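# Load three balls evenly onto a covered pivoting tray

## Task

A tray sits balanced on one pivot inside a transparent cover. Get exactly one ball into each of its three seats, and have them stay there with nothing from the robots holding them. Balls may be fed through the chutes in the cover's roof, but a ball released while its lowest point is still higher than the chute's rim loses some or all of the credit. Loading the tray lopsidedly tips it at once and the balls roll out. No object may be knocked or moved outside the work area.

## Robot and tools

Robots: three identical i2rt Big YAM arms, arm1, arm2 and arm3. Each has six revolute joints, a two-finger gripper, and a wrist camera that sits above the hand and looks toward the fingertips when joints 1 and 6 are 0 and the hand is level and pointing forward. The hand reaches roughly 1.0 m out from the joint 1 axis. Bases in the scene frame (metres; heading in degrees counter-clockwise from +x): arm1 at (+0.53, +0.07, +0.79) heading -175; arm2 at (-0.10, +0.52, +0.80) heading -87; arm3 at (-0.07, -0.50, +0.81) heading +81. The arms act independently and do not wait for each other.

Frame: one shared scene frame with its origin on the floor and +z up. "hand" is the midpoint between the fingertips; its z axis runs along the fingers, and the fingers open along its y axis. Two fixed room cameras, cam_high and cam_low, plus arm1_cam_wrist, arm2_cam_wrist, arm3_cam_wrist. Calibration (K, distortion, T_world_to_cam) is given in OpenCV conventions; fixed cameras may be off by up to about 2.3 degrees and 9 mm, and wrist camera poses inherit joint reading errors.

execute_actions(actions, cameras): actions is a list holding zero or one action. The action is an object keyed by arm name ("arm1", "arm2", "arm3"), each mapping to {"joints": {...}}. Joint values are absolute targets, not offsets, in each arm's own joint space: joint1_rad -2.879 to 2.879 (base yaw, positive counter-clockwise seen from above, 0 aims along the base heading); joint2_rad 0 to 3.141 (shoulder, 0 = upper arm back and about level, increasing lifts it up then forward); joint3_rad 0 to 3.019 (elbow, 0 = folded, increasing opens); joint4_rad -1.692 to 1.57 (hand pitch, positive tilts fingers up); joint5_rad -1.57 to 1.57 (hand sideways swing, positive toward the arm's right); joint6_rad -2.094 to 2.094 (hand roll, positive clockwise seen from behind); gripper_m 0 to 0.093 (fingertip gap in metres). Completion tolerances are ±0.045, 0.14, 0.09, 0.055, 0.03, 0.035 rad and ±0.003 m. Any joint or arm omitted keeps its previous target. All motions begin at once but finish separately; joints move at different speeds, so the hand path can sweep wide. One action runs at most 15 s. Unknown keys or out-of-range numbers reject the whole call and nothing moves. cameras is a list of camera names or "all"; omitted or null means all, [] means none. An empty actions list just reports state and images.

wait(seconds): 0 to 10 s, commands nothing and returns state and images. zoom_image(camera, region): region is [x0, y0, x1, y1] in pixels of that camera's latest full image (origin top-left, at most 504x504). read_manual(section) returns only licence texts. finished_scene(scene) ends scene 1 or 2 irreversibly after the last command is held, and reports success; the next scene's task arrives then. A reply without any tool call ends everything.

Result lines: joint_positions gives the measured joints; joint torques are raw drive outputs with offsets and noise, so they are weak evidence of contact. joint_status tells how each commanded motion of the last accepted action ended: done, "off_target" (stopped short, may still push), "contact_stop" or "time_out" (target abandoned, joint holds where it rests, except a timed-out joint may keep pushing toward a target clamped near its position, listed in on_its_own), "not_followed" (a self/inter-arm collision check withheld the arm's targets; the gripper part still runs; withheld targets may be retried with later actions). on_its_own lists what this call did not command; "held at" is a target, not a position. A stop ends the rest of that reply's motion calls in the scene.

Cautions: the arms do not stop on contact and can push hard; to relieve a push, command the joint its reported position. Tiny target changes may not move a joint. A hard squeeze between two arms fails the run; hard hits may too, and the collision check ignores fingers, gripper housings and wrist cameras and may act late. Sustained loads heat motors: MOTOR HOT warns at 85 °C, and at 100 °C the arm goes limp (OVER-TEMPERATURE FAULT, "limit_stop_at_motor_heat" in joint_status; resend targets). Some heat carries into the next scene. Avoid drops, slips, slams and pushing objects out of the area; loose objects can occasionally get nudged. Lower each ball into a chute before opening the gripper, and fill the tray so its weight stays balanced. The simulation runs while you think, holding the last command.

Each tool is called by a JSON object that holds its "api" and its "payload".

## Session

{"api": "execute_actions", "payload": {"actions": [], "cameras": ["cam_high","cam_low"]}}

Scene clock: 0.00 s.
Joint torques (N m, as the arm reports them, + toward a larger angle): no reading
Motor temperatures (°C, as the motors report them): arm1=[26 24 29 25 25 24] | arm2=[25 26 24 25 24 24] | arm3=[23 27 28 23 26 26]
arm1.joint_positions: joint1_rad=+0.382 joint2_rad=+0.610 joint3_rad=+1.445 joint4_rad=-1.580 joint5_rad=-0.225 joint6_rad=+0.743 gripper_m=+0.094
arm1.joint_status: not commanded
arm1.hand: x=+0.3751 y=-0.0523 z=+1.3082 quat_wxyz=(-0.312, -0.909, +0.079, +0.265) (m; scene frame)
arm2.joint_positions: joint1_rad=-0.190 joint2_rad=+0.565 joint3_rad=+1.471 joint4_rad=-1.400 joint5_rad=+0.264 joint6_rad=+0.810 gripper_m=+0.095
arm2.joint_status: not commanded
arm2.hand: x=-0.1727 y=+0.3443 z=+1.3830 quat_wxyz=(-0.414, -0.828, -0.197, +0.324) (m; scene frame)
arm3.joint_positions: joint1_rad=+0.687 joint2_rad=+0.631 joint3_rad=+1.677 joint4_rad=-1.306 joint5_rad=+0.037 joint6_rad=+0.221 gripper_m=+0.095
arm3.joint_status: not commanded
arm3.hand: x=-0.1640 y=-0.3360 z=+1.4847 quat_wxyz=(-0.262, +0.636, -0.476, -0.549) (m; scene frame)
pictures: cam_high, cam_low
Images, in order (width x height): cam_high 672x504, cam_low 672x504.

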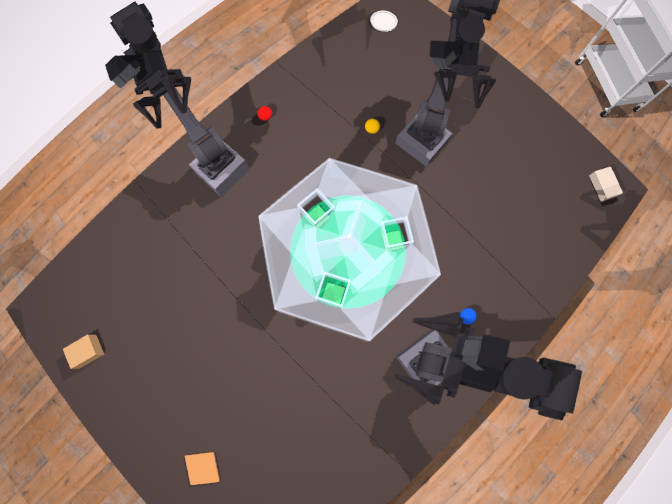

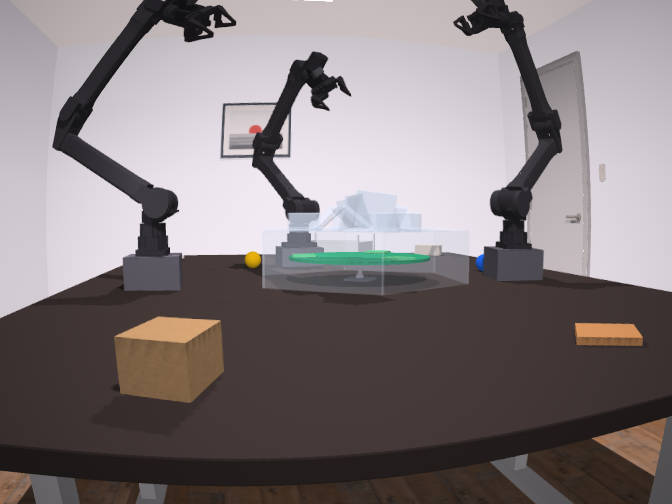

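{"api": "execute_actions", "payload": {"actions": [{"arm1":{"joints":{"joint1_rad":-1.10,"joint2_rad":1.056,"joint3_rad":0.479,"joint4_rad":-0.985,"joint5_rad":0,"joint6_rad":0}},"arm2":{"joints":{"joint1_rad":1.765,"joint2_rad":1.234,"joint3_rad":0.57,"joint4_rad":-0.9,"joint5_rad":0,"joint6_rad":0}},"arm3":{"joints":{"joint1_rad":-1.414,"joint2_rad":1.107,"joint3_rad":0.446,"joint4_rad":-0.9,"joint5_rad":0,"joint6_rad":0}}}], "cameras": ["arm1_cam_wrist","arm2_cam_wrist","arm3_cam_wrist"]}}

Scene clock: 17.20 s.
Joint torques (N m, as the arm reports them, + toward a larger angle): arm1=[ 0.27 -4.23  7.68  0.96  0.13 -0.01] | arm2=[-1.19 -5.52  8.25  0.65  0.03 -0.15] | arm3=[-0.98 -3.33  7.6  -0.56 -0.08 -0.19]
Motor temperatures (°C, as the motors report them): arm1=[26 24 31 25 25 24] | arm2=[25 27 26 25 24 24] | arm3=[23 27 30 23 27 26]
arm1.joint_positions: joint1_rad=-1.094 joint2_rad=+1.071 joint3_rad=+0.474 joint4_rad=-0.997 joint5_rad=+0.000 joint6_rad=+0.011 gripper_m=+0.094
arm1.joint_status: all done
arm1.hand: x=+0.4131 y=+0.2423 z=+0.8205 quat_wxyz=(-0.004, -0.874, +0.485, -0.014) (m; scene frame)
arm2.joint_positions: joint1_rad=+1.773 joint2_rad=+1.227 joint3_rad=+0.568 joint4_rad=-0.911 joint5_rad=+0.001 joint6_rad=+0.014 gripper_m=+0.095
arm2.joint_status: all done
arm2.hand: x=+0.1471 y=+0.5822 z=+0.8323 quat_wxyz=(+0.002, +0.122, -0.992, +0.006) (m; scene frame)
arm3.joint_positions: joint1_rad=-1.409 joint2_rad=+1.111 joint3_rad=+0.444 joint4_rad=-0.891 joint5_rad=+0.001 joint6_rad=+0.017 gripper_m=+0.095
arm3.joint_status: all done
arm3.hand: x=+0.1500 y=-0.4985 z=+0.8304 quat_wxyz=(-0.014, -0.008, -1.000, -0.001) (m; scene frame)
pictures: arm1_cam_wrist, arm2_cam_wrist, arm3_cam_wrist
joint command not followed: on one or more control steps a check withheld the commanded joint targets of the arm2 arm, and it was not sent them on those steps.
cause: the commanded joint targets would bring a part of the robot too close to another arm (this arm's wrist (the part past joint 4) and the other arm's wrist (the part past joint 4), along the way the arms are being sent); next, command targets that bring no part of the robot closer to that arm.
camera_calibration (this result's frames):
arm1_cam_wrist: T_world_to_cam=[[0.852836, 0.522167, -0.00352338, -0.47357], [0.414692, -0.67317, 0.612269, -0.503178], [0.317334, -0.523626, -0.790642, 0.76556], [0, 0, 0, 1]] pos_world=[0.369603, 0.309425, 0.911695]
arm2_cam_wrist: T_world_to_cam=[[0.247655, -0.968768, -0.012445, 0.543242], [-0.780747, -0.207162, 0.589506, -0.248895], [-0.573673, -0.136278, -0.807668, 0.955407], [0, 0, 0, 1]] pos_world=[0.21923, 0.604915, 0.925137]
arm3_cam_wrist: T_world_to_cam=[[-0.00500105, -0.999962, -0.00713281, -0.484693], [-0.825619, 0.000104437, 0.564228, -0.339559], [-0.564206, 0.00871072, -0.825588, 0.895858], [0, 0, 0, 1]] pos_world=[0.222679, -0.492442, 0.927741]
Images, in order (width x height): arm1_cam_wrist 672x504, arm2_cam_wrist 672x504, arm3_cam_wrist 672x504.

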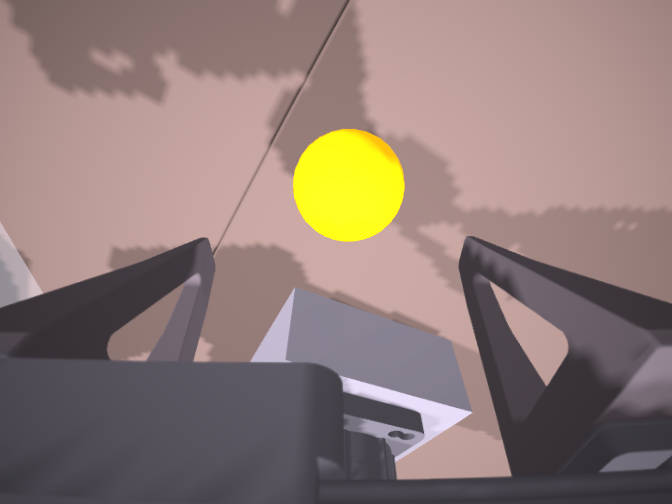

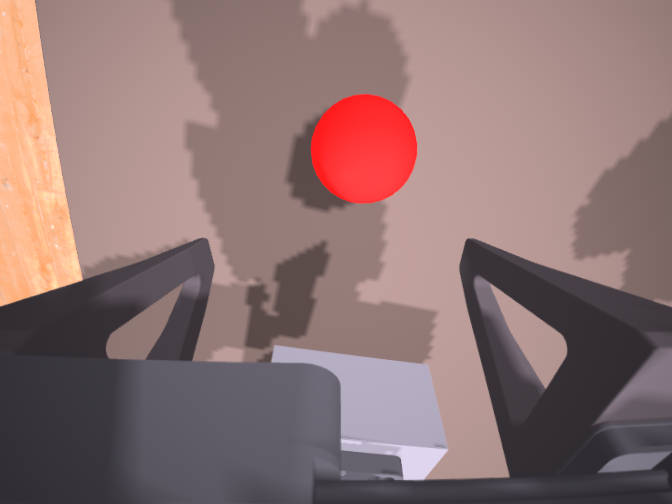

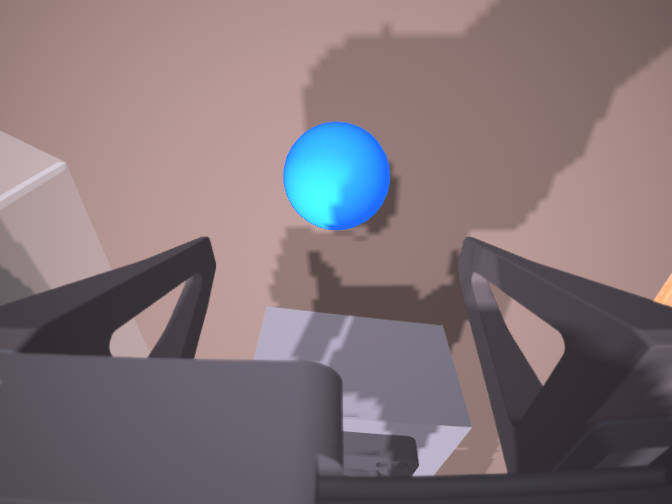

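{"api": "execute_actions", "payload": {"actions": [{"arm1":{"joints":{"joint1_rad":-1.13,"joint2_rad":1.282,"joint3_rad":0.346,"joint4_rad":-0.623}},"arm2":{"joints":{"joint1_rad":1.71,"joint2_rad":1.52,"joint3_rad":0.504,"joint4_rad":-0.543}},"arm3":{"joints":{"joint2_rad":1.43,"joint3_rad":0.356,"joint4_rad":-0.485}}}], "cameras": ["arm1_cam_wrist","arm2_cam_wrist","arm3_cam_wrist"]}}

Scene clock: 25.73 s.
Joint torques (N m, as the arm reports them, + toward a larger angle): arm1=[ 0.1  -3.15  6.    1.01  0.13 -0.01] | arm2=[-0.89 -8.04  6.16  0.65  0.03 -0.15] | arm3=[-1.27 -4.45  4.45  0.72 -0.04 -0.15]
Motor temperatures (°C, as the motors report them): arm1=[26 24 31 25 25 24] | arm2=[25 27 26 25 24 24] | arm3=[23 27 30 23 27 26]
arm1.joint_positions: joint1_rad=-1.122 joint2_rad=+1.278 joint3_rad=+0.334 joint4_rad=-0.635 joint5_rad=+0.000 joint6_rad=+0.010 gripper_m=+0.094
arm1.joint_status: all done
arm1.hand: x=+0.4240 y=+0.2368 z=+0.7435 quat_wxyz=(+0.000, -0.867, +0.497, -0.007) (m; scene frame)
arm2.joint_positions: joint1_rad=+1.713 joint2_rad=+1.522 joint3_rad=+0.497 joint4_rad=-0.555 joint5_rad=+0.001 joint6_rad=+0.014 gripper_m=+0.095
arm2.joint_status: all done
arm2.hand: x=+0.1572 y=+0.5674 z=+0.7420 quat_wxyz=(+0.006, +0.093, -0.996, +0.006) (m; scene frame)
arm3.joint_positions: joint1_rad=-1.409 joint2_rad=+1.431 joint3_rad=+0.358 joint4_rad=-0.502 joint5_rad=+0.001 joint6_rad=+0.017 gripper_m=+0.095
arm3.joint_status: all done
arm3.hand: x=+0.1509 y=-0.4983 z=+0.7459 quat_wxyz=(-0.005, -0.008, -1.000, -0.001) (m; scene frame)
pictures: arm1_cam_wrist, arm2_cam_wrist, arm3_cam_wrist
camera_calibration (this result's frames):
arm1_cam_wrist: T_world_to_cam=[[0.867154, 0.498026, -0.00370951, -0.480437], [0.400693, -0.693217, 0.599079, -0.443774], [0.295786, -0.52098, -0.800681, 0.714246], [0, 0, 0, 1]] pos_world=[0.383166, 0.303747, 0.835957]
arm2_cam_wrist: T_world_to_cam=[[0.189029, -0.981897, -0.0120914, 0.541722], [-0.786592, -0.158778, 0.59671, -0.222716], [-0.587828, -0.103285, -0.802366, 0.865888], [0, 0, 0, 1]] pos_world=[0.231405, 0.585986, 0.834206]
arm3_cam_wrist: T_world_to_cam=[[-0.00508493, -0.999962, -0.00703345, -0.485157], [-0.815591, 0.0000774746, 0.578628, -0.303449], [-0.578606, 0.00867871, -0.815561, 0.821349], [0, 0, 0, 1]] pos_world=[0.22528, -0.492243, 0.842032]
Images, in order (width x height): arm1_cam_wrist 672x504, arm2_cam_wrist 672x504, arm3_cam_wrist 672x504.

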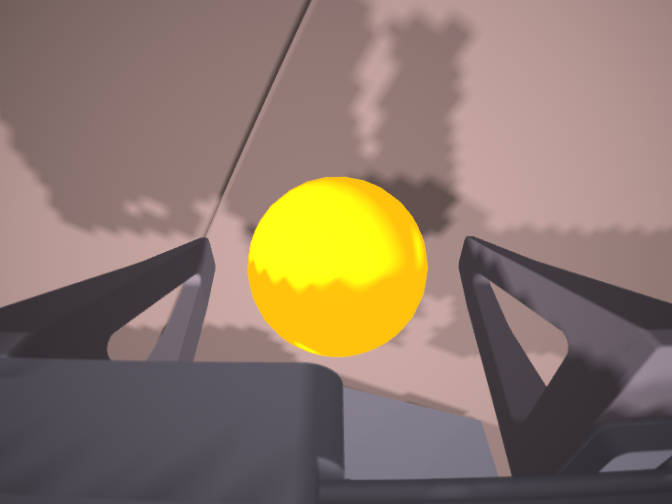

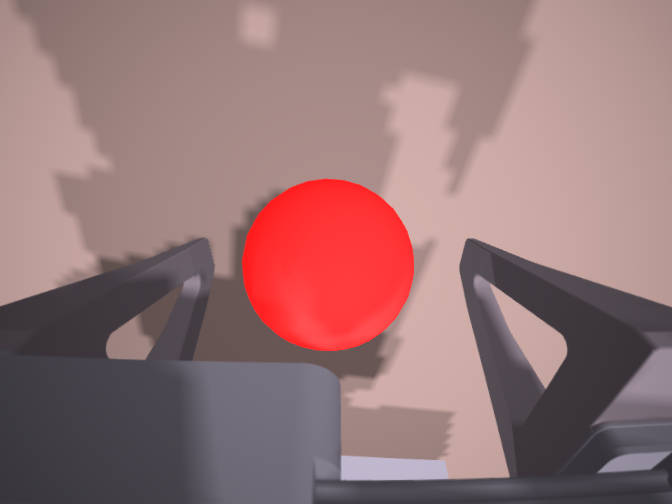

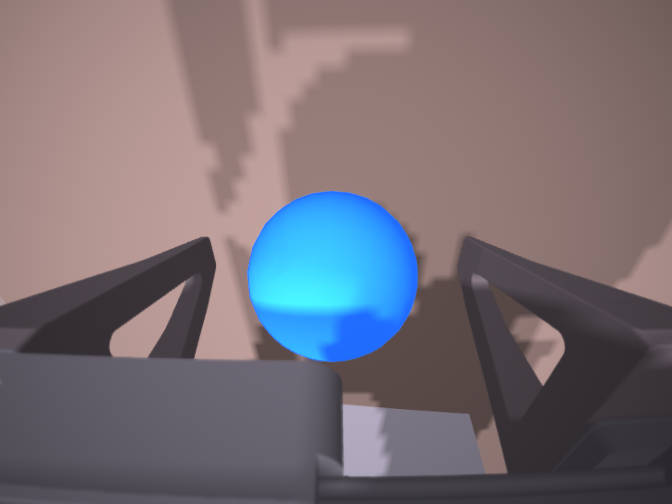

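{"api": "execute_actions", "payload": {"actions": [{"arm2":{"joints":{"joint4_rad":-0.585}},"arm3":{"joints":{"joint4_rad":-0.545}}}], "cameras": []}}

{"api": "execute_actions", "payload": {"actions": [{"arm1":{"joints":{"gripper_m":0.04}},"arm2":{"joints":{"gripper_m":0.04}},"arm3":{"joints":{"gripper_m":0.04}}}], "cameras": []}}

{"api": "execute_actions", "payload": {"actions": [{"arm1":{"joints":{"joint2_rad":0.987,"joint3_rad":0.965,"joint4_rad":-1.549}},"arm2":{"joints":{"joint2_rad":0.987,"joint3_rad":0.965,"joint4_rad":-1.549}},"arm3":{"joints":{"joint2_rad":0.987,"joint3_rad":0.965,"joint4_rad":-1.549}}}], "cameras": []}}

{"api": "execute_actions", "payload": {"actions": [{"arm1":{"joints":{"joint1_rad":0.365}},"arm2":{"joints":{"joint1_rad":0.206}},"arm3":{"joints":{"joint1_rad":0.321}}}], "cameras": []}}

{"api": "execute_actions", "payload": {"actions": [{"arm1":{"joints":{"joint2_rad":1.527,"joint3_rad":1.287,"joint4_rad":-1.304}},"arm2":{"joints":{"joint2_rad":1.481,"joint3_rad":1.223,"joint4_rad":-1.271}},"arm3":{"joints":{"joint2_rad":1.399,"joint3_rad":1.14,"joint4_rad":-1.24}}}]}}

{"api": "zoom_image", "payload": {"camera": "cam_low", "region": [260, 150, 460, 280]}}

Scene clock: 43.10 s.
Joint torques (N m, as the arm reports them, + toward a larger angle): arm1=[ 0.09 -3.1   6.    0.99  0.13 -0.01] | arm2=[-0.86 -7.95  6.11 -0.35  0.03 -0.15] | arm3=[-1.21 -4.19  4.42 -1.11 -0.04 -0.18]
Motor temperatures (°C, as the motors report them): arm1=[26 24 30 25 25 24] | arm2=[25 27 25 25 24 24] | arm3=[23 28 29 23 27 26]
arm1.joint_positions: joint1_rad=-1.122 joint2_rad=+1.278 joint3_rad=+0.334 joint4_rad=-0.635 joint5_rad=+0.000 joint6_rad=+0.010 gripper_m=+0.094
arm1.joint_status: not commanded
arm1.hand: x=+0.4240 y=+0.2368 z=+0.7435 quat_wxyz=(+0.000, -0.867, +0.497, -0.007) (m; scene frame)
arm2.joint_positions: joint1_rad=+1.713 joint2_rad=+1.522 joint3_rad=+0.497 joint4_rad=-0.576 joint5_rad=+0.001 joint6_rad=+0.014 gripper_m=+0.095
arm2.joint_status: all done
arm2.hand: x=+0.1520 y=+0.5664 z=+0.7421 quat_wxyz=(+0.017, +0.093, -0.996, +0.007) (m; scene frame)
arm3.joint_positions: joint1_rad=-1.409 joint2_rad=+1.431 joint3_rad=+0.358 joint4_rad=-0.530 joint5_rad=+0.001 joint6_rad=+0.017 gripper_m=+0.095
arm3.joint_status: all done
arm3.hand: x=+0.1439 y=-0.4984 z=+0.7460 quat_wxyz=(+0.009, -0.008, -1.000, +0.000) (m; scene frame)
pictures: none
No camera images: the call's "cameras" was empty. Leave "cameras" out to get every camera's image.

Scene clock: 43.70 s.
Joint torques (N m, as the arm reports them, + toward a larger angle): arm1=[ 0.07 -3.29  5.96  1.    0.12  0.  ] | arm2=[-0.84 -8.01  6.11 -0.29  0.05 -0.15] | arm3=[-1.45 -4.55  4.17 -0.96 -0.06 -0.16]
Motor temperatures (°C, as the motors report them): arm1=[26 24 30 25 25 24] | arm2=[25 27 25 25 24 24] | arm3=[23 28 29 23 27 26]
arm1.joint_positions: joint1_rad=-1.122 joint2_rad=+1.278 joint3_rad=+0.334 joint4_rad=-0.635 joint5_rad=+0.000 joint6_rad=+0.010 gripper_m=+0.055
arm1.joint_status: gripper_m off_target (ended at +0.055, target +0.040)
arm1.hand: x=+0.4240 y=+0.2369 z=+0.7435 quat_wxyz=(+0.000, -0.867, +0.497, -0.007) (m; scene frame)
arm2.joint_positions: joint1_rad=+1.713 joint2_rad=+1.522 joint3_rad=+0.497 joint4_rad=-0.577 joint5_rad=+0.001 joint6_rad=+0.013 gripper_m=+0.055
arm2.joint_status: gripper_m off_target (ended at +0.055, target +0.040)
arm2.hand: x=+0.1518 y=+0.5665 z=+0.7421 quat_wxyz=(+0.017, +0.093, -0.996, +0.007) (m; scene frame)
arm3.joint_positions: joint1_rad=-1.409 joint2_rad=+1.431 joint3_rad=+0.358 joint4_rad=-0.530 joint5_rad=+0.001 joint6_rad=+0.016 gripper_m=+0.055
arm3.joint_status: gripper_m off_target (ended at +0.055, target +0.040)
arm3.hand: x=+0.1439 y=-0.4983 z=+0.7460 quat_wxyz=(+0.009, -0.008, -1.000, -0.001) (m; scene frame)
pictures: none
No camera images: the call's "cameras" was empty. Leave "cameras" out to get every camera's image.

Scene clock: 45.23 s.
Joint torques (N m, as the arm reports them, + toward a larger angle): arm1=[ 0.05 -3.06 13.01 -0.2   0.12  0.  ] | arm2=[-0.82 -4.67 12.25 -0.3   0.06 -0.15] | arm3=[-1.63 -3.13 13.96 -0.92 -0.04 -0.19]
Motor temperatures (°C, as the motors report them): arm1=[26 24 31 25 25 24] | arm2=[25 27 26 25 24 24] | arm3=[23 28 30 23 27 26]
arm1.joint_positions: joint1_rad=-1.122 joint2_rad=+0.987 joint3_rad=+0.911 joint4_rad=-1.538 joint5_rad=+0.000 joint6_rad=+0.010 gripper_m=+0.055
arm1.joint_status: all done
arm1.hand: x=+0.4014 y=+0.2715 z=+0.9950 quat_wxyz=(-0.009, -0.867, +0.497, -0.022) (m; scene frame)
arm2.joint_positions: joint1_rad=+1.713 joint2_rad=+0.986 joint3_rad=+0.939 joint4_rad=-1.541 joint5_rad=+0.001 joint6_rad=+0.013 gripper_m=+0.055
arm2.joint_status: all done
arm2.hand: x=+0.1380 y=+0.5666 z=+1.0226 quat_wxyz=(+0.010, +0.093, -0.996, +0.006) (m; scene frame)
arm3.joint_positions: joint1_rad=-1.409 joint2_rad=+0.987 joint3_rad=+0.911 joint4_rad=-1.534 joint5_rad=+0.001 joint6_rad=+0.016 gripper_m=+0.055
arm3.joint_status: all done
arm3.hand: x=+0.1702 y=-0.4989 z=+1.0220 quat_wxyz=(+0.013, -0.008, -1.000, -0.001) (m; scene frame)
pictures: none
No camera images: the call's "cameras" was empty. Leave "cameras" out to get every camera's image.

Scene clock: 47.10 s.
Joint torques (N m, as the arm reports them, + toward a larger angle): arm1=[ 1.04 -3.54 12.95 -0.16  0.14  0.01] | arm2=[-0.8  -4.44 12.29 -0.29  0.08 -0.14] | arm3=[-1.53 -4.4  13.94 -1.01  0.04 -0.12]
Motor temperatures (°C, as the motors report them): arm1=[26 24 31 25 25 24] | arm2=[25 27 26 25 24 24] | arm3=[23 28 31 23 27 26]
arm1.joint_positions: joint1_rad=+0.361 joint2_rad=+0.987 joint3_rad=+0.911 joint4_rad=-1.538 joint5_rad=+0.000 joint6_rad=+0.009 gripper_m=+0.055
arm1.joint_status: all done
arm1.hand: x=+0.3081 y=-0.0391 z=+0.9945 quat_wxyz=(+0.004, -0.975, -0.219, -0.025) (m; scene frame)
arm2.joint_positions: joint1_rad=+0.209 joint2_rad=+0.987 joint3_rad=+0.939 joint4_rad=-1.541 joint5_rad=+0.000 joint6_rad=+0.013 gripper_m=+0.055
arm2.joint_status: all done
arm2.hand: x=-0.0395 y=+0.2798 z=+1.0258 quat_wxyz=(+0.005, -0.612, -0.791, -0.001) (m; scene frame)
arm3.joint_positions: joint1_rad=+0.317 joint2_rad=+0.987 joint3_rad=+0.911 joint4_rad=-1.534 joint5_rad=-0.001 joint6_rad=+0.015 gripper_m=+0.055
arm3.joint_status: all done
arm3.hand: x=-0.1076 y=-0.2605 z=+1.0185 quat_wxyz=(+0.008, +0.755, -0.656, +0.020) (m; scene frame)
pictures: none
No camera images: the call's "cameras" was empty. Leave "cameras" out to get every camera's image.

Scene clock: 48.53 s.
Joint torques (N m, as the arm reports them, + toward a larger angle): arm1=[  1.07 -13.94  11.23   0.59   0.13   0.01] | arm2=[ -0.9  -13.88  12.98   0.37   0.08  -0.14] | arm3=[ -1.07 -11.17  12.38   0.12   0.06  -0.21]
Motor temperatures (°C, as the motors report them): arm1=[26 24 32 25 25 24] | arm2=[25 27 26 25 24 24] | arm3=[23 28 31 23 27 26]
arm1.joint_positions: joint1_rad=+0.361 joint2_rad=+1.539 joint3_rad=+1.251 joint4_rad=-1.307 joint5_rad=+0.000 joint6_rad=+0.009 gripper_m=+0.055
arm1.joint_status: all done
arm1.hand: x=+0.1305 y=-0.1254 z=+0.9407 quat_wxyz=(+0.002, -0.975, -0.219, -0.016) (m; scene frame)
arm2.joint_positions: joint1_rad=+0.209 joint2_rad=+1.507 joint3_rad=+1.184 joint4_rad=-1.277 joint5_rad=+0.000 joint6_rad=+0.013 gripper_m=+0.055
arm2.joint_status: all done
arm2.hand: x=+0.0059 y=+0.1116 z=+0.9533 quat_wxyz=(+0.009, -0.612, -0.791, -0.004) (m; scene frame)
arm3.joint_positions: joint1_rad=+0.317 joint2_rad=+1.423 joint3_rad=+1.099 joint4_rad=-1.254 joint5_rad=-0.001 joint6_rad=+0.015 gripper_m=+0.055
arm3.joint_status: all done
arm3.hand: x=-0.1305 y=-0.1094 z=+0.9570 quat_wxyz=(-0.003, +0.755, -0.656, +0.007) (m; scene frame)
pictures: arm1_cam_wrist, arm2_cam_wrist, arm3_cam_wrist, cam_high, cam_low
camera_calibration (this result's frames):
arm1_cam_wrist: T_world_to_cam=[[-0.420685, 0.907101, -0.0138403, 0.184101], [0.712282, 0.339705, 0.614211, -0.620773], [0.561853, 0.248531, -0.78902, 0.821111], [0, 0, 0, 1]] pos_world=[0.0582694, -0.16019, 1.03171]
arm2_cam_wrist: T_world_to_cam=[[-0.966795, -0.254874, -0.0186298, 0.0572203], [-0.214473, 0.769582, 0.601452, -0.651672], [-0.138957, 0.585476, -0.798692, 0.816344], [0, 0, 0, 1]] pos_world=[0.0289909, 0.0381501, 1.04502]
arm3_cam_wrist: T_world_to_cam=[[0.988485, 0.151126, 0.00759628, 0.14539], [0.117322, -0.797151, 0.592271, -0.633616], [0.0955629, -0.58456, -0.805703, 0.840894], [0, 0, 0, 1]] pos_world=[-0.149737, -0.0355064, 1.05168]
Images, in order (width x height): arm1_cam_wrist 672x504, arm2_cam_wrist 672x504, arm3_cam_wrist 672x504, cam_high 672x504, cam_low 672x504.

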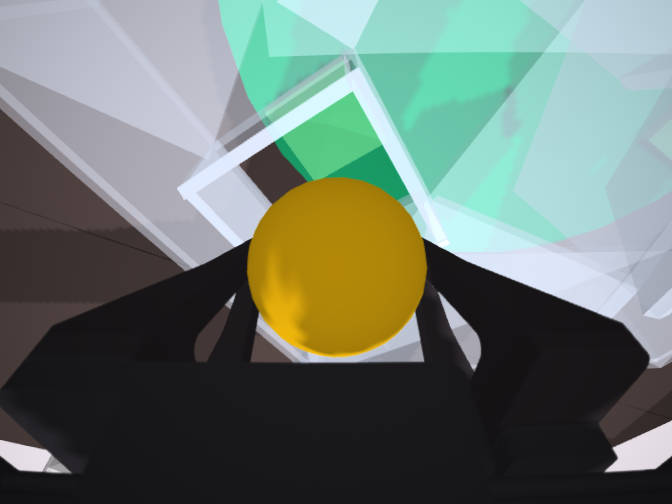

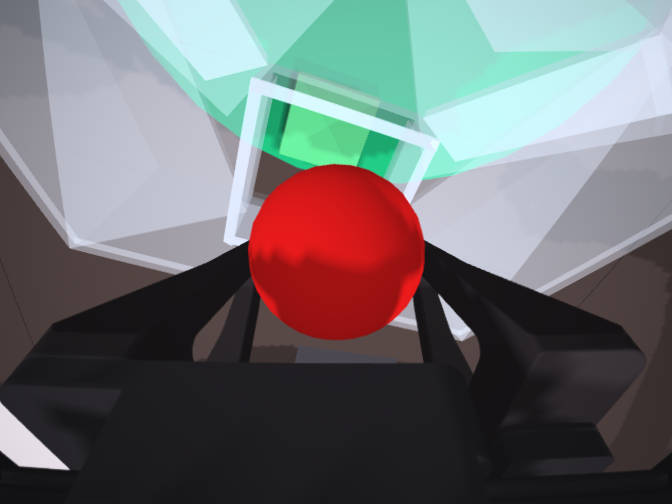

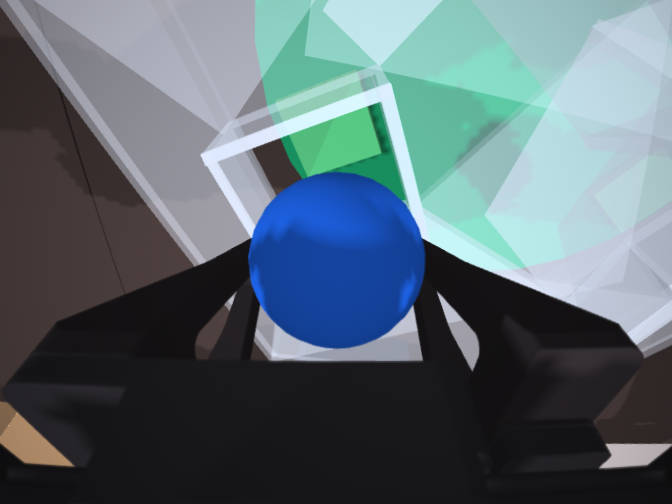

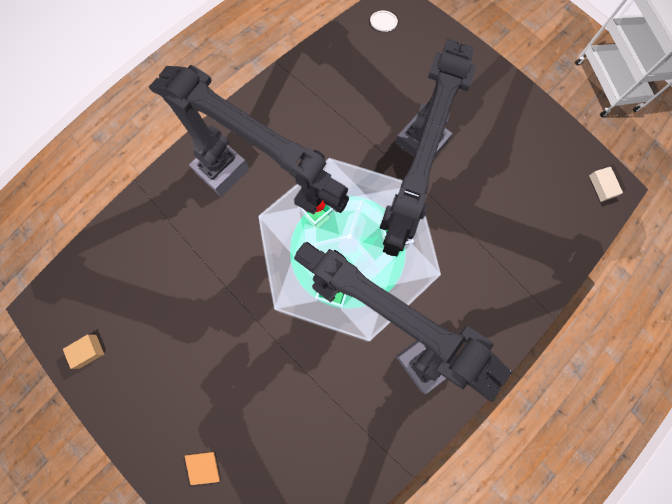

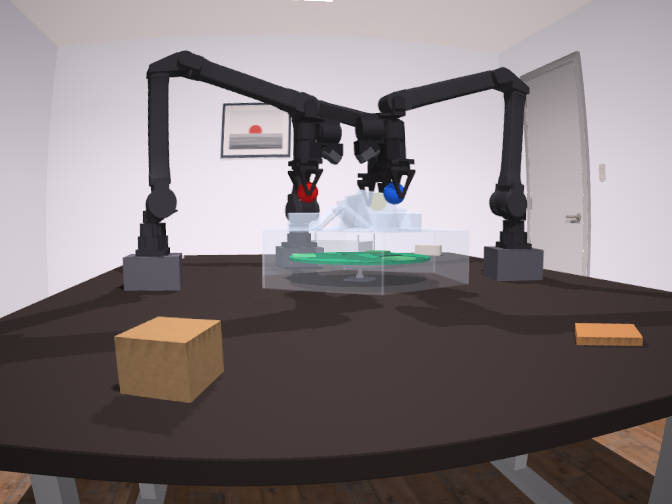

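Region (260, 150, 460, 280) of cam_low's 672x504 image, scaled by 2.520, with more detail than that image has; it fills the top 328 rows of this view, and the rest is white.

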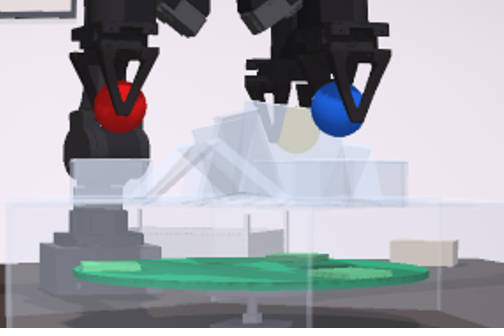

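{"api": "execute_actions", "payload": {"actions": [{"arm1":{"joints":{"joint1_rad":0.39,"joint2_rad":1.605}},"arm2":{"joints":{"joint2_rad":1.605,"joint4_rad":-1.31}},"arm3":{"joints":{"joint1_rad":0.346,"joint2_rad":1.525}}}], "cameras": ["arm1_cam_wrist","arm2_cam_wrist","arm3_cam_wrist","cam_low"]}}

{"api": "zoom_image", "payload": {"camera": "cam_low", "region": [260, 150, 460, 280]}}

Scene clock: 60.87 s.
Joint torques (N m, as the arm reports them, + toward a larger angle): arm1=[  1.22 -12.93  10.95   0.41   0.14   0.  ] | arm2=[ -0.84 -14.19  11.97  -0.51   0.05  -0.14] | arm3=[ -0.78 -11.96  11.79   0.21  -0.02  -0.18]
Motor temperatures (°C, as the motors report them): arm1=[26 24 33 25 25 24] | arm2=[25 27 28 25 24 24] | arm3=[23 28 33 23 27 26]
arm1.joint_positions: joint1_rad=+0.384 joint2_rad=+1.598 joint3_rad=+1.251 joint4_rad=-1.307 joint5_rad=+0.000 joint6_rad=+0.009 gripper_m=+0.055
arm1.joint_status: all done
arm1.hand: x=+0.1346 y=-0.1351 z=+0.9163 quat_wxyz=(+0.009, -0.972, -0.231, -0.044) (m; scene frame)
arm2.joint_positions: joint1_rad=+0.209 joint2_rad=+1.622 joint3_rad=+1.187 joint4_rad=-1.304 joint5_rad=+0.001 joint6_rad=+0.013 gripper_m=+0.055
arm2.joint_status: all done
arm2.hand: x=+0.0040 y=+0.1174 z=+0.9093 quat_wxyz=(+0.065, -0.610, -0.788, -0.046) (m; scene frame)
arm3.joint_positions: joint1_rad=+0.341 joint2_rad=+1.548 joint3_rad=+1.099 joint4_rad=-1.254 joint5_rad=+0.001 joint6_rad=+0.015 gripper_m=+0.055
arm3.joint_status: all done
arm3.hand: x=-0.1385 y=-0.1115 z=+0.9104 quat_wxyz=(+0.036, +0.761, -0.646, +0.056) (m; scene frame)
pictures: arm1_cam_wrist, arm2_cam_wrist, arm3_cam_wrist, cam_low
camera_calibration (this result's frames):
arm1_cam_wrist: T_world_to_cam=[[-0.441526, 0.897155, -0.0129614, 0.194896], [0.670701, 0.339606, 0.659414, -0.641219], [0.595998, 0.282456, -0.751668, 0.76771], [0, 0, 0, 1]] pos_world=[0.0585642, -0.173934, 1.00242]
arm2_cam_wrist: T_world_to_cam=[[-0.96761, -0.251909, -0.0165087, 0.0537318], [-0.189502, 0.681579, 0.706781, -0.715621], [-0.166793, 0.687017, -0.70724, 0.682646], [0, 0, 0, 1]] pos_world=[0.0302402, 0.0322982, 0.989469]
arm3_cam_wrist: T_world_to_cam=[[0.984784, 0.17351, 0.00969153, 0.154038], [0.119329, -0.715708, 0.68813, -0.68475], [0.126334, -0.676503, -0.725523, 0.72395], [0, 0, 0, 1]] pos_world=[-0.161442, -0.0270539, 0.994946]
Images, in order (width x height): arm1_cam_wrist 672x504, arm2_cam_wrist 672x504, arm3_cam_wrist 672x504, cam_low 672x504.

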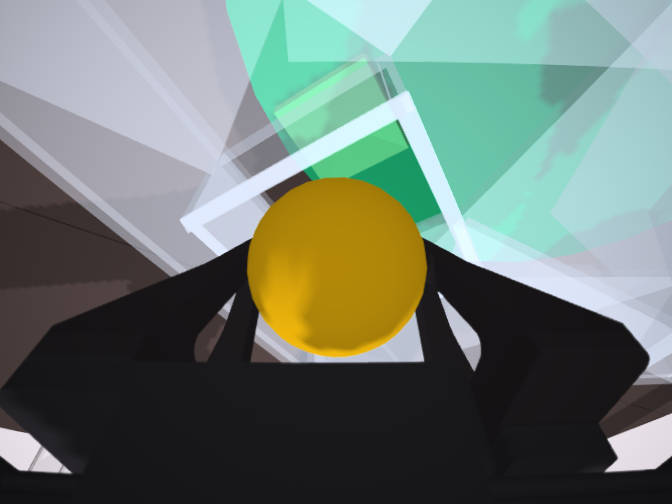

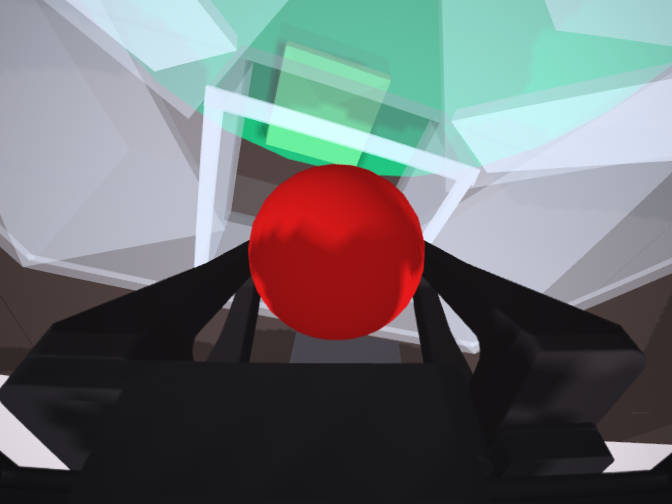

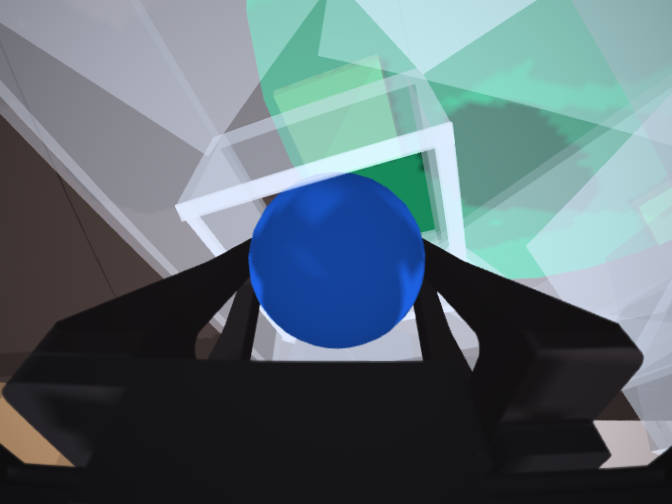

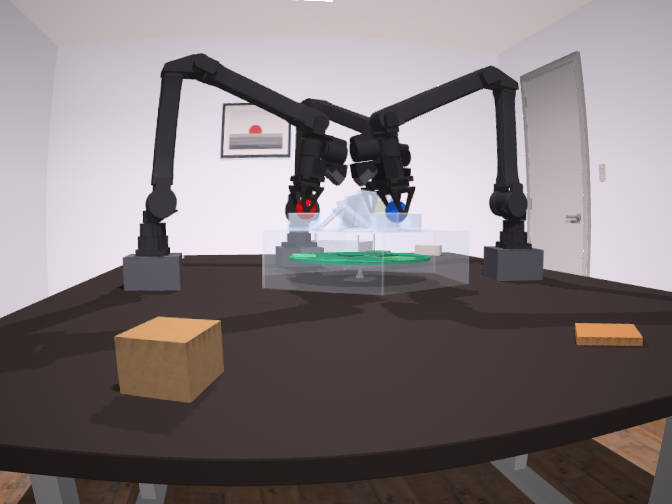

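Region (260, 150, 460, 280) of cam_low's 672x504 image, scaled by 2.520, with more detail than that image has; it fills the top 328 rows of this view, and the rest is white.

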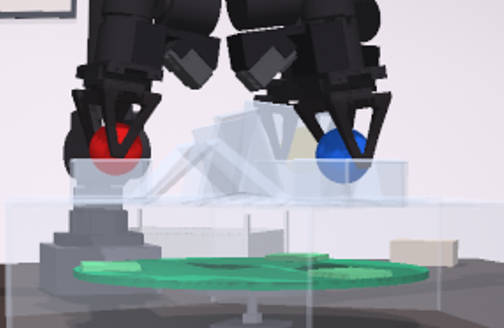

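Small centring nudges first (red to the left, blue inward), then a simultaneous release.

{"api": "execute_actions", "payload": {"actions": [{"arm2":{"joints":{"joint1_rad":0.228}},"arm3":{"joints":{"joint4_rad":-1.295}}}], "cameras": []}}

{"api": "execute_actions", "payload": {"actions": [{"arm1":{"joints":{"gripper_m":0.064}},"arm2":{"joints":{"gripper_m":0.064}},"arm3":{"joints":{"gripper_m":0.064}}}], "cameras": []}}

{"api": "execute_actions", "payload": {"actions": [{"arm1":{"joints":{"joint2_rad":1.4}},"arm2":{"joints":{"joint2_rad":1.4}},"arm3":{"joints":{"joint2_rad":1.33}}}], "cameras": ["arm1_cam_wrist","arm2_cam_wrist","arm3_cam_wrist","cam_low"]}}

Scene clock: 68.27 s.
Joint torques (N m, as the arm reports them, + toward a larger angle): arm1=[  1.12 -12.91  10.94   0.43   0.14   0.  ] | arm2=[  0.04 -14.22  12.09  -0.48   0.06  -0.15] | arm3=[ -0.87 -11.72  11.58  -1.4   -0.03  -0.15]
Motor temperatures (°C, as the motors report them): arm1=[26 24 33 25 25 24] | arm2=[25 27 28 25 24 24] | arm3=[23 28 34 23 27 26]
arm1.joint_positions: joint1_rad=+0.384 joint2_rad=+1.598 joint3_rad=+1.251 joint4_rad=-1.307 joint5_rad=+0.000 joint6_rad=+0.009 gripper_m=+0.055
arm1.joint_status: not commanded
arm1.hand: x=+0.1346 y=-0.1351 z=+0.9163 quat_wxyz=(+0.009, -0.972, -0.231, -0.044) (m; scene frame)
arm2.joint_positions: joint1_rad=+0.222 joint2_rad=+1.622 joint3_rad=+1.187 joint4_rad=-1.304 joint5_rad=+0.001 joint6_rad=+0.013 gripper_m=+0.055
arm2.joint_status: all done
arm2.hand: x=+0.0092 y=+0.1188 z=+0.9093 quat_wxyz=(+0.065, -0.605, -0.792, -0.045) (m; scene frame)
arm3.joint_positions: joint1_rad=+0.341 joint2_rad=+1.548 joint3_rad=+1.099 joint4_rad=-1.272 joint5_rad=+0.002 joint6_rad=+0.015 gripper_m=+0.055
arm3.joint_status: all done
arm3.hand: x=-0.1375 y=-0.1160 z=+0.9111 quat_wxyz=(+0.042, +0.760, -0.645, +0.063) (m; scene frame)
pictures: none
No camera images: the call's "cameras" was empty. Leave "cameras" out to get every camera's image.

Scene clock: 68.83 s.
Joint torques (N m, as the arm reports them, + toward a larger angle): arm1=[  1.26 -13.16  10.92   0.4    0.08   0.  ] | arm2=[ -0.08 -14.5   12.13  -0.49   0.05  -0.15] | arm3=[ -0.53 -11.81  11.83  -1.49  -0.46  -0.1 ]
Motor temperatures (°C, as the motors report them): arm1=[26 24 33 25 25 24] | arm2=[25 27 28 25 24 24] | arm3=[23 28 34 23 27 26]
arm1.joint_positions: joint1_rad=+0.384 joint2_rad=+1.598 joint3_rad=+1.251 joint4_rad=-1.307 joint5_rad=+0.001 joint6_rad=+0.009 gripper_m=+0.064
arm1.joint_status: all done
arm1.hand: x=+0.1345 y=-0.1348 z=+0.9163 quat_wxyz=(+0.010, -0.972, -0.231, -0.044) (m; scene frame)
arm2.joint_positions: joint1_rad=+0.222 joint2_rad=+1.622 joint3_rad=+1.187 joint4_rad=-1.304 joint5_rad=+0.001 joint6_rad=+0.013 gripper_m=+0.064
arm2.joint_status: all done
arm2.hand: x=+0.0092 y=+0.1188 z=+0.9093 quat_wxyz=(+0.065, -0.605, -0.792, -0.045) (m; scene frame)
arm3.joint_positions: joint1_rad=+0.338 joint2_rad=+1.547 joint3_rad=+1.099 joint4_rad=-1.273 joint5_rad=+0.014 joint6_rad=+0.013 gripper_m=+0.064
arm3.joint_status: all done
arm3.hand: x=-0.1345 y=-0.1155 z=+0.9117 quat_wxyz=(+0.037, +0.760, -0.645, +0.067) (m; scene frame)
pictures: none
No camera images: the call's "cameras" was empty. Leave "cameras" out to get every camera's image.

Scene clock: 70.00 s.
Joint torques (N m, as the arm reports them, + toward a larger angle): arm1=[ 1.24 -8.93 11.54  0.9   0.08  0.01] | arm2=[-0.12 -9.77 13.03  0.02  0.06 -0.14] | arm3=[-0.65 -7.52 12.73 -0.7  -0.06 -0.11]
Motor temperatures (°C, as the motors report them): arm1=[26 24 33 25 25 24] | arm2=[25 27 28 25 24 24] | arm3=[23 28 34 23 27 26]
arm1.joint_positions: joint1_rad=+0.384 joint2_rad=+1.379 joint3_rad=+1.255 joint4_rad=-1.307 joint5_rad=+0.001 joint6_rad=+0.009 gripper_m=+0.064
arm1.joint_status: all done
arm1.hand: x=+0.1419 y=-0.1306 z=+1.0084 quat_wxyz=(-0.017, -0.971, -0.230, +0.064) (m; scene frame)
arm2.joint_positions: joint1_rad=+0.222 joint2_rad=+1.394 joint3_rad=+1.187 joint4_rad=-1.305 joint5_rad=+0.001 joint6_rad=+0.013 gripper_m=+0.064
arm2.joint_status: all done
arm2.hand: x=+0.0083 y=+0.1233 z=+0.9985 quat_wxyz=(-0.026, -0.607, -0.794, +0.023) (m; scene frame)
arm3.joint_positions: joint1_rad=+0.338 joint2_rad=+1.326 joint3_rad=+1.099 joint4_rad=-1.282 joint5_rad=+0.003 joint6_rad=+0.013 gripper_m=+0.064
arm3.joint_status: all done
arm3.hand: x=-0.1367 y=-0.1209 z=+0.9924 quat_wxyz=(-0.026, +0.762, -0.646, -0.018) (m; scene frame)
pictures: arm1_cam_wrist, arm2_cam_wrist, arm3_cam_wrist, cam_low
camera_calibration (this result's frames):
arm1_cam_wrist: T_world_to_cam=[[-0.443499, 0.896146, -0.0151797, 0.19769], [0.784471, 0.396312, 0.477014, -0.533149], [0.43349, 0.199647, -0.878765, 0.971769], [0, 0, 0, 1]] pos_world=[0.0846633, -0.159877, 1.11128]
arm2_cam_wrist: T_world_to_cam=[[-0.962865, -0.269359, -0.0183702, 0.064882], [-0.237938, 0.814457, 0.529193, -0.620585], [-0.127581, 0.513912, -0.848303, 0.904224], [0, 0, 0, 1]] pos_world=[0.0301735, 0.0582245, 1.09666]
arm3_cam_wrist: T_world_to_cam=[[0.984695, 0.173924, 0.0112425, 0.151584], [0.140959, -0.832675, 0.535522, -0.607765], [0.102501, -0.525741, -0.844447, 0.90979], [0, 0, 0, 1]] pos_world=[-0.156849, -0.0541202, 1.09204]
Images, in order (width x height): arm1_cam_wrist 672x504, arm2_cam_wrist 672x504, arm3_cam_wrist 672x504, cam_low 672x504.

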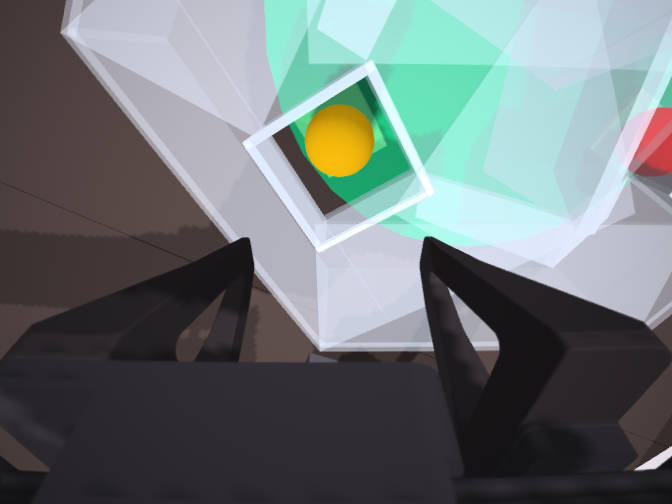

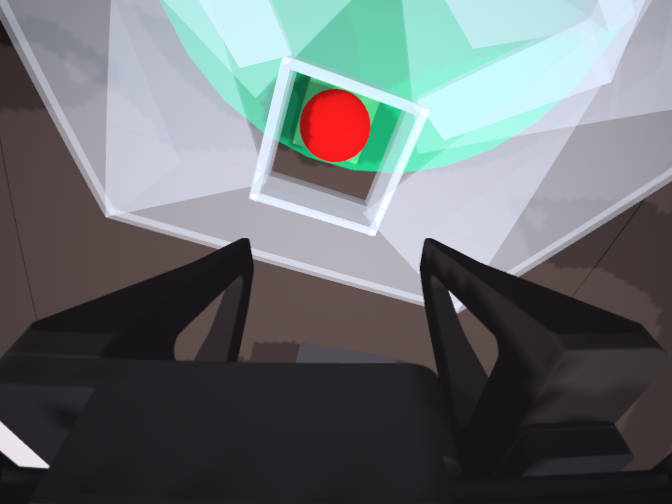

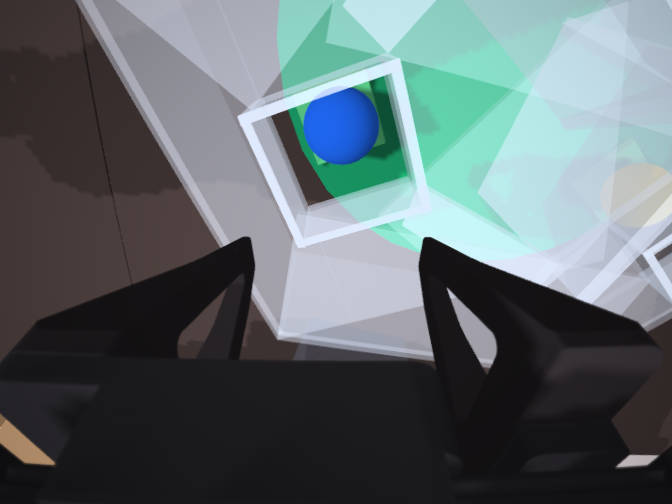

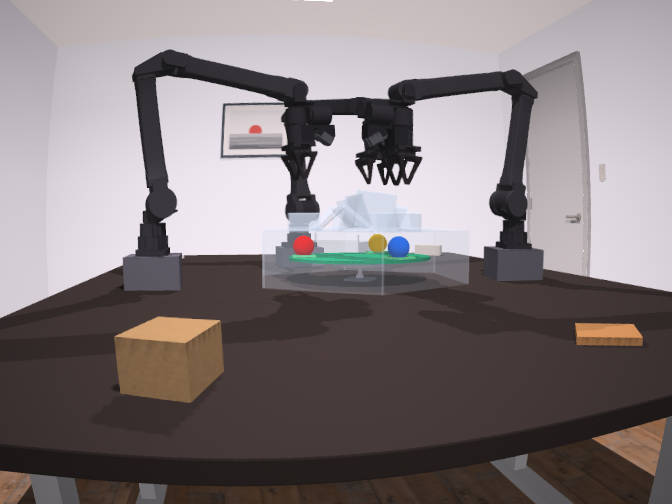

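{"api": "finished_scene", "payload": {"scene": 2}}

The scene is finished: the task was done.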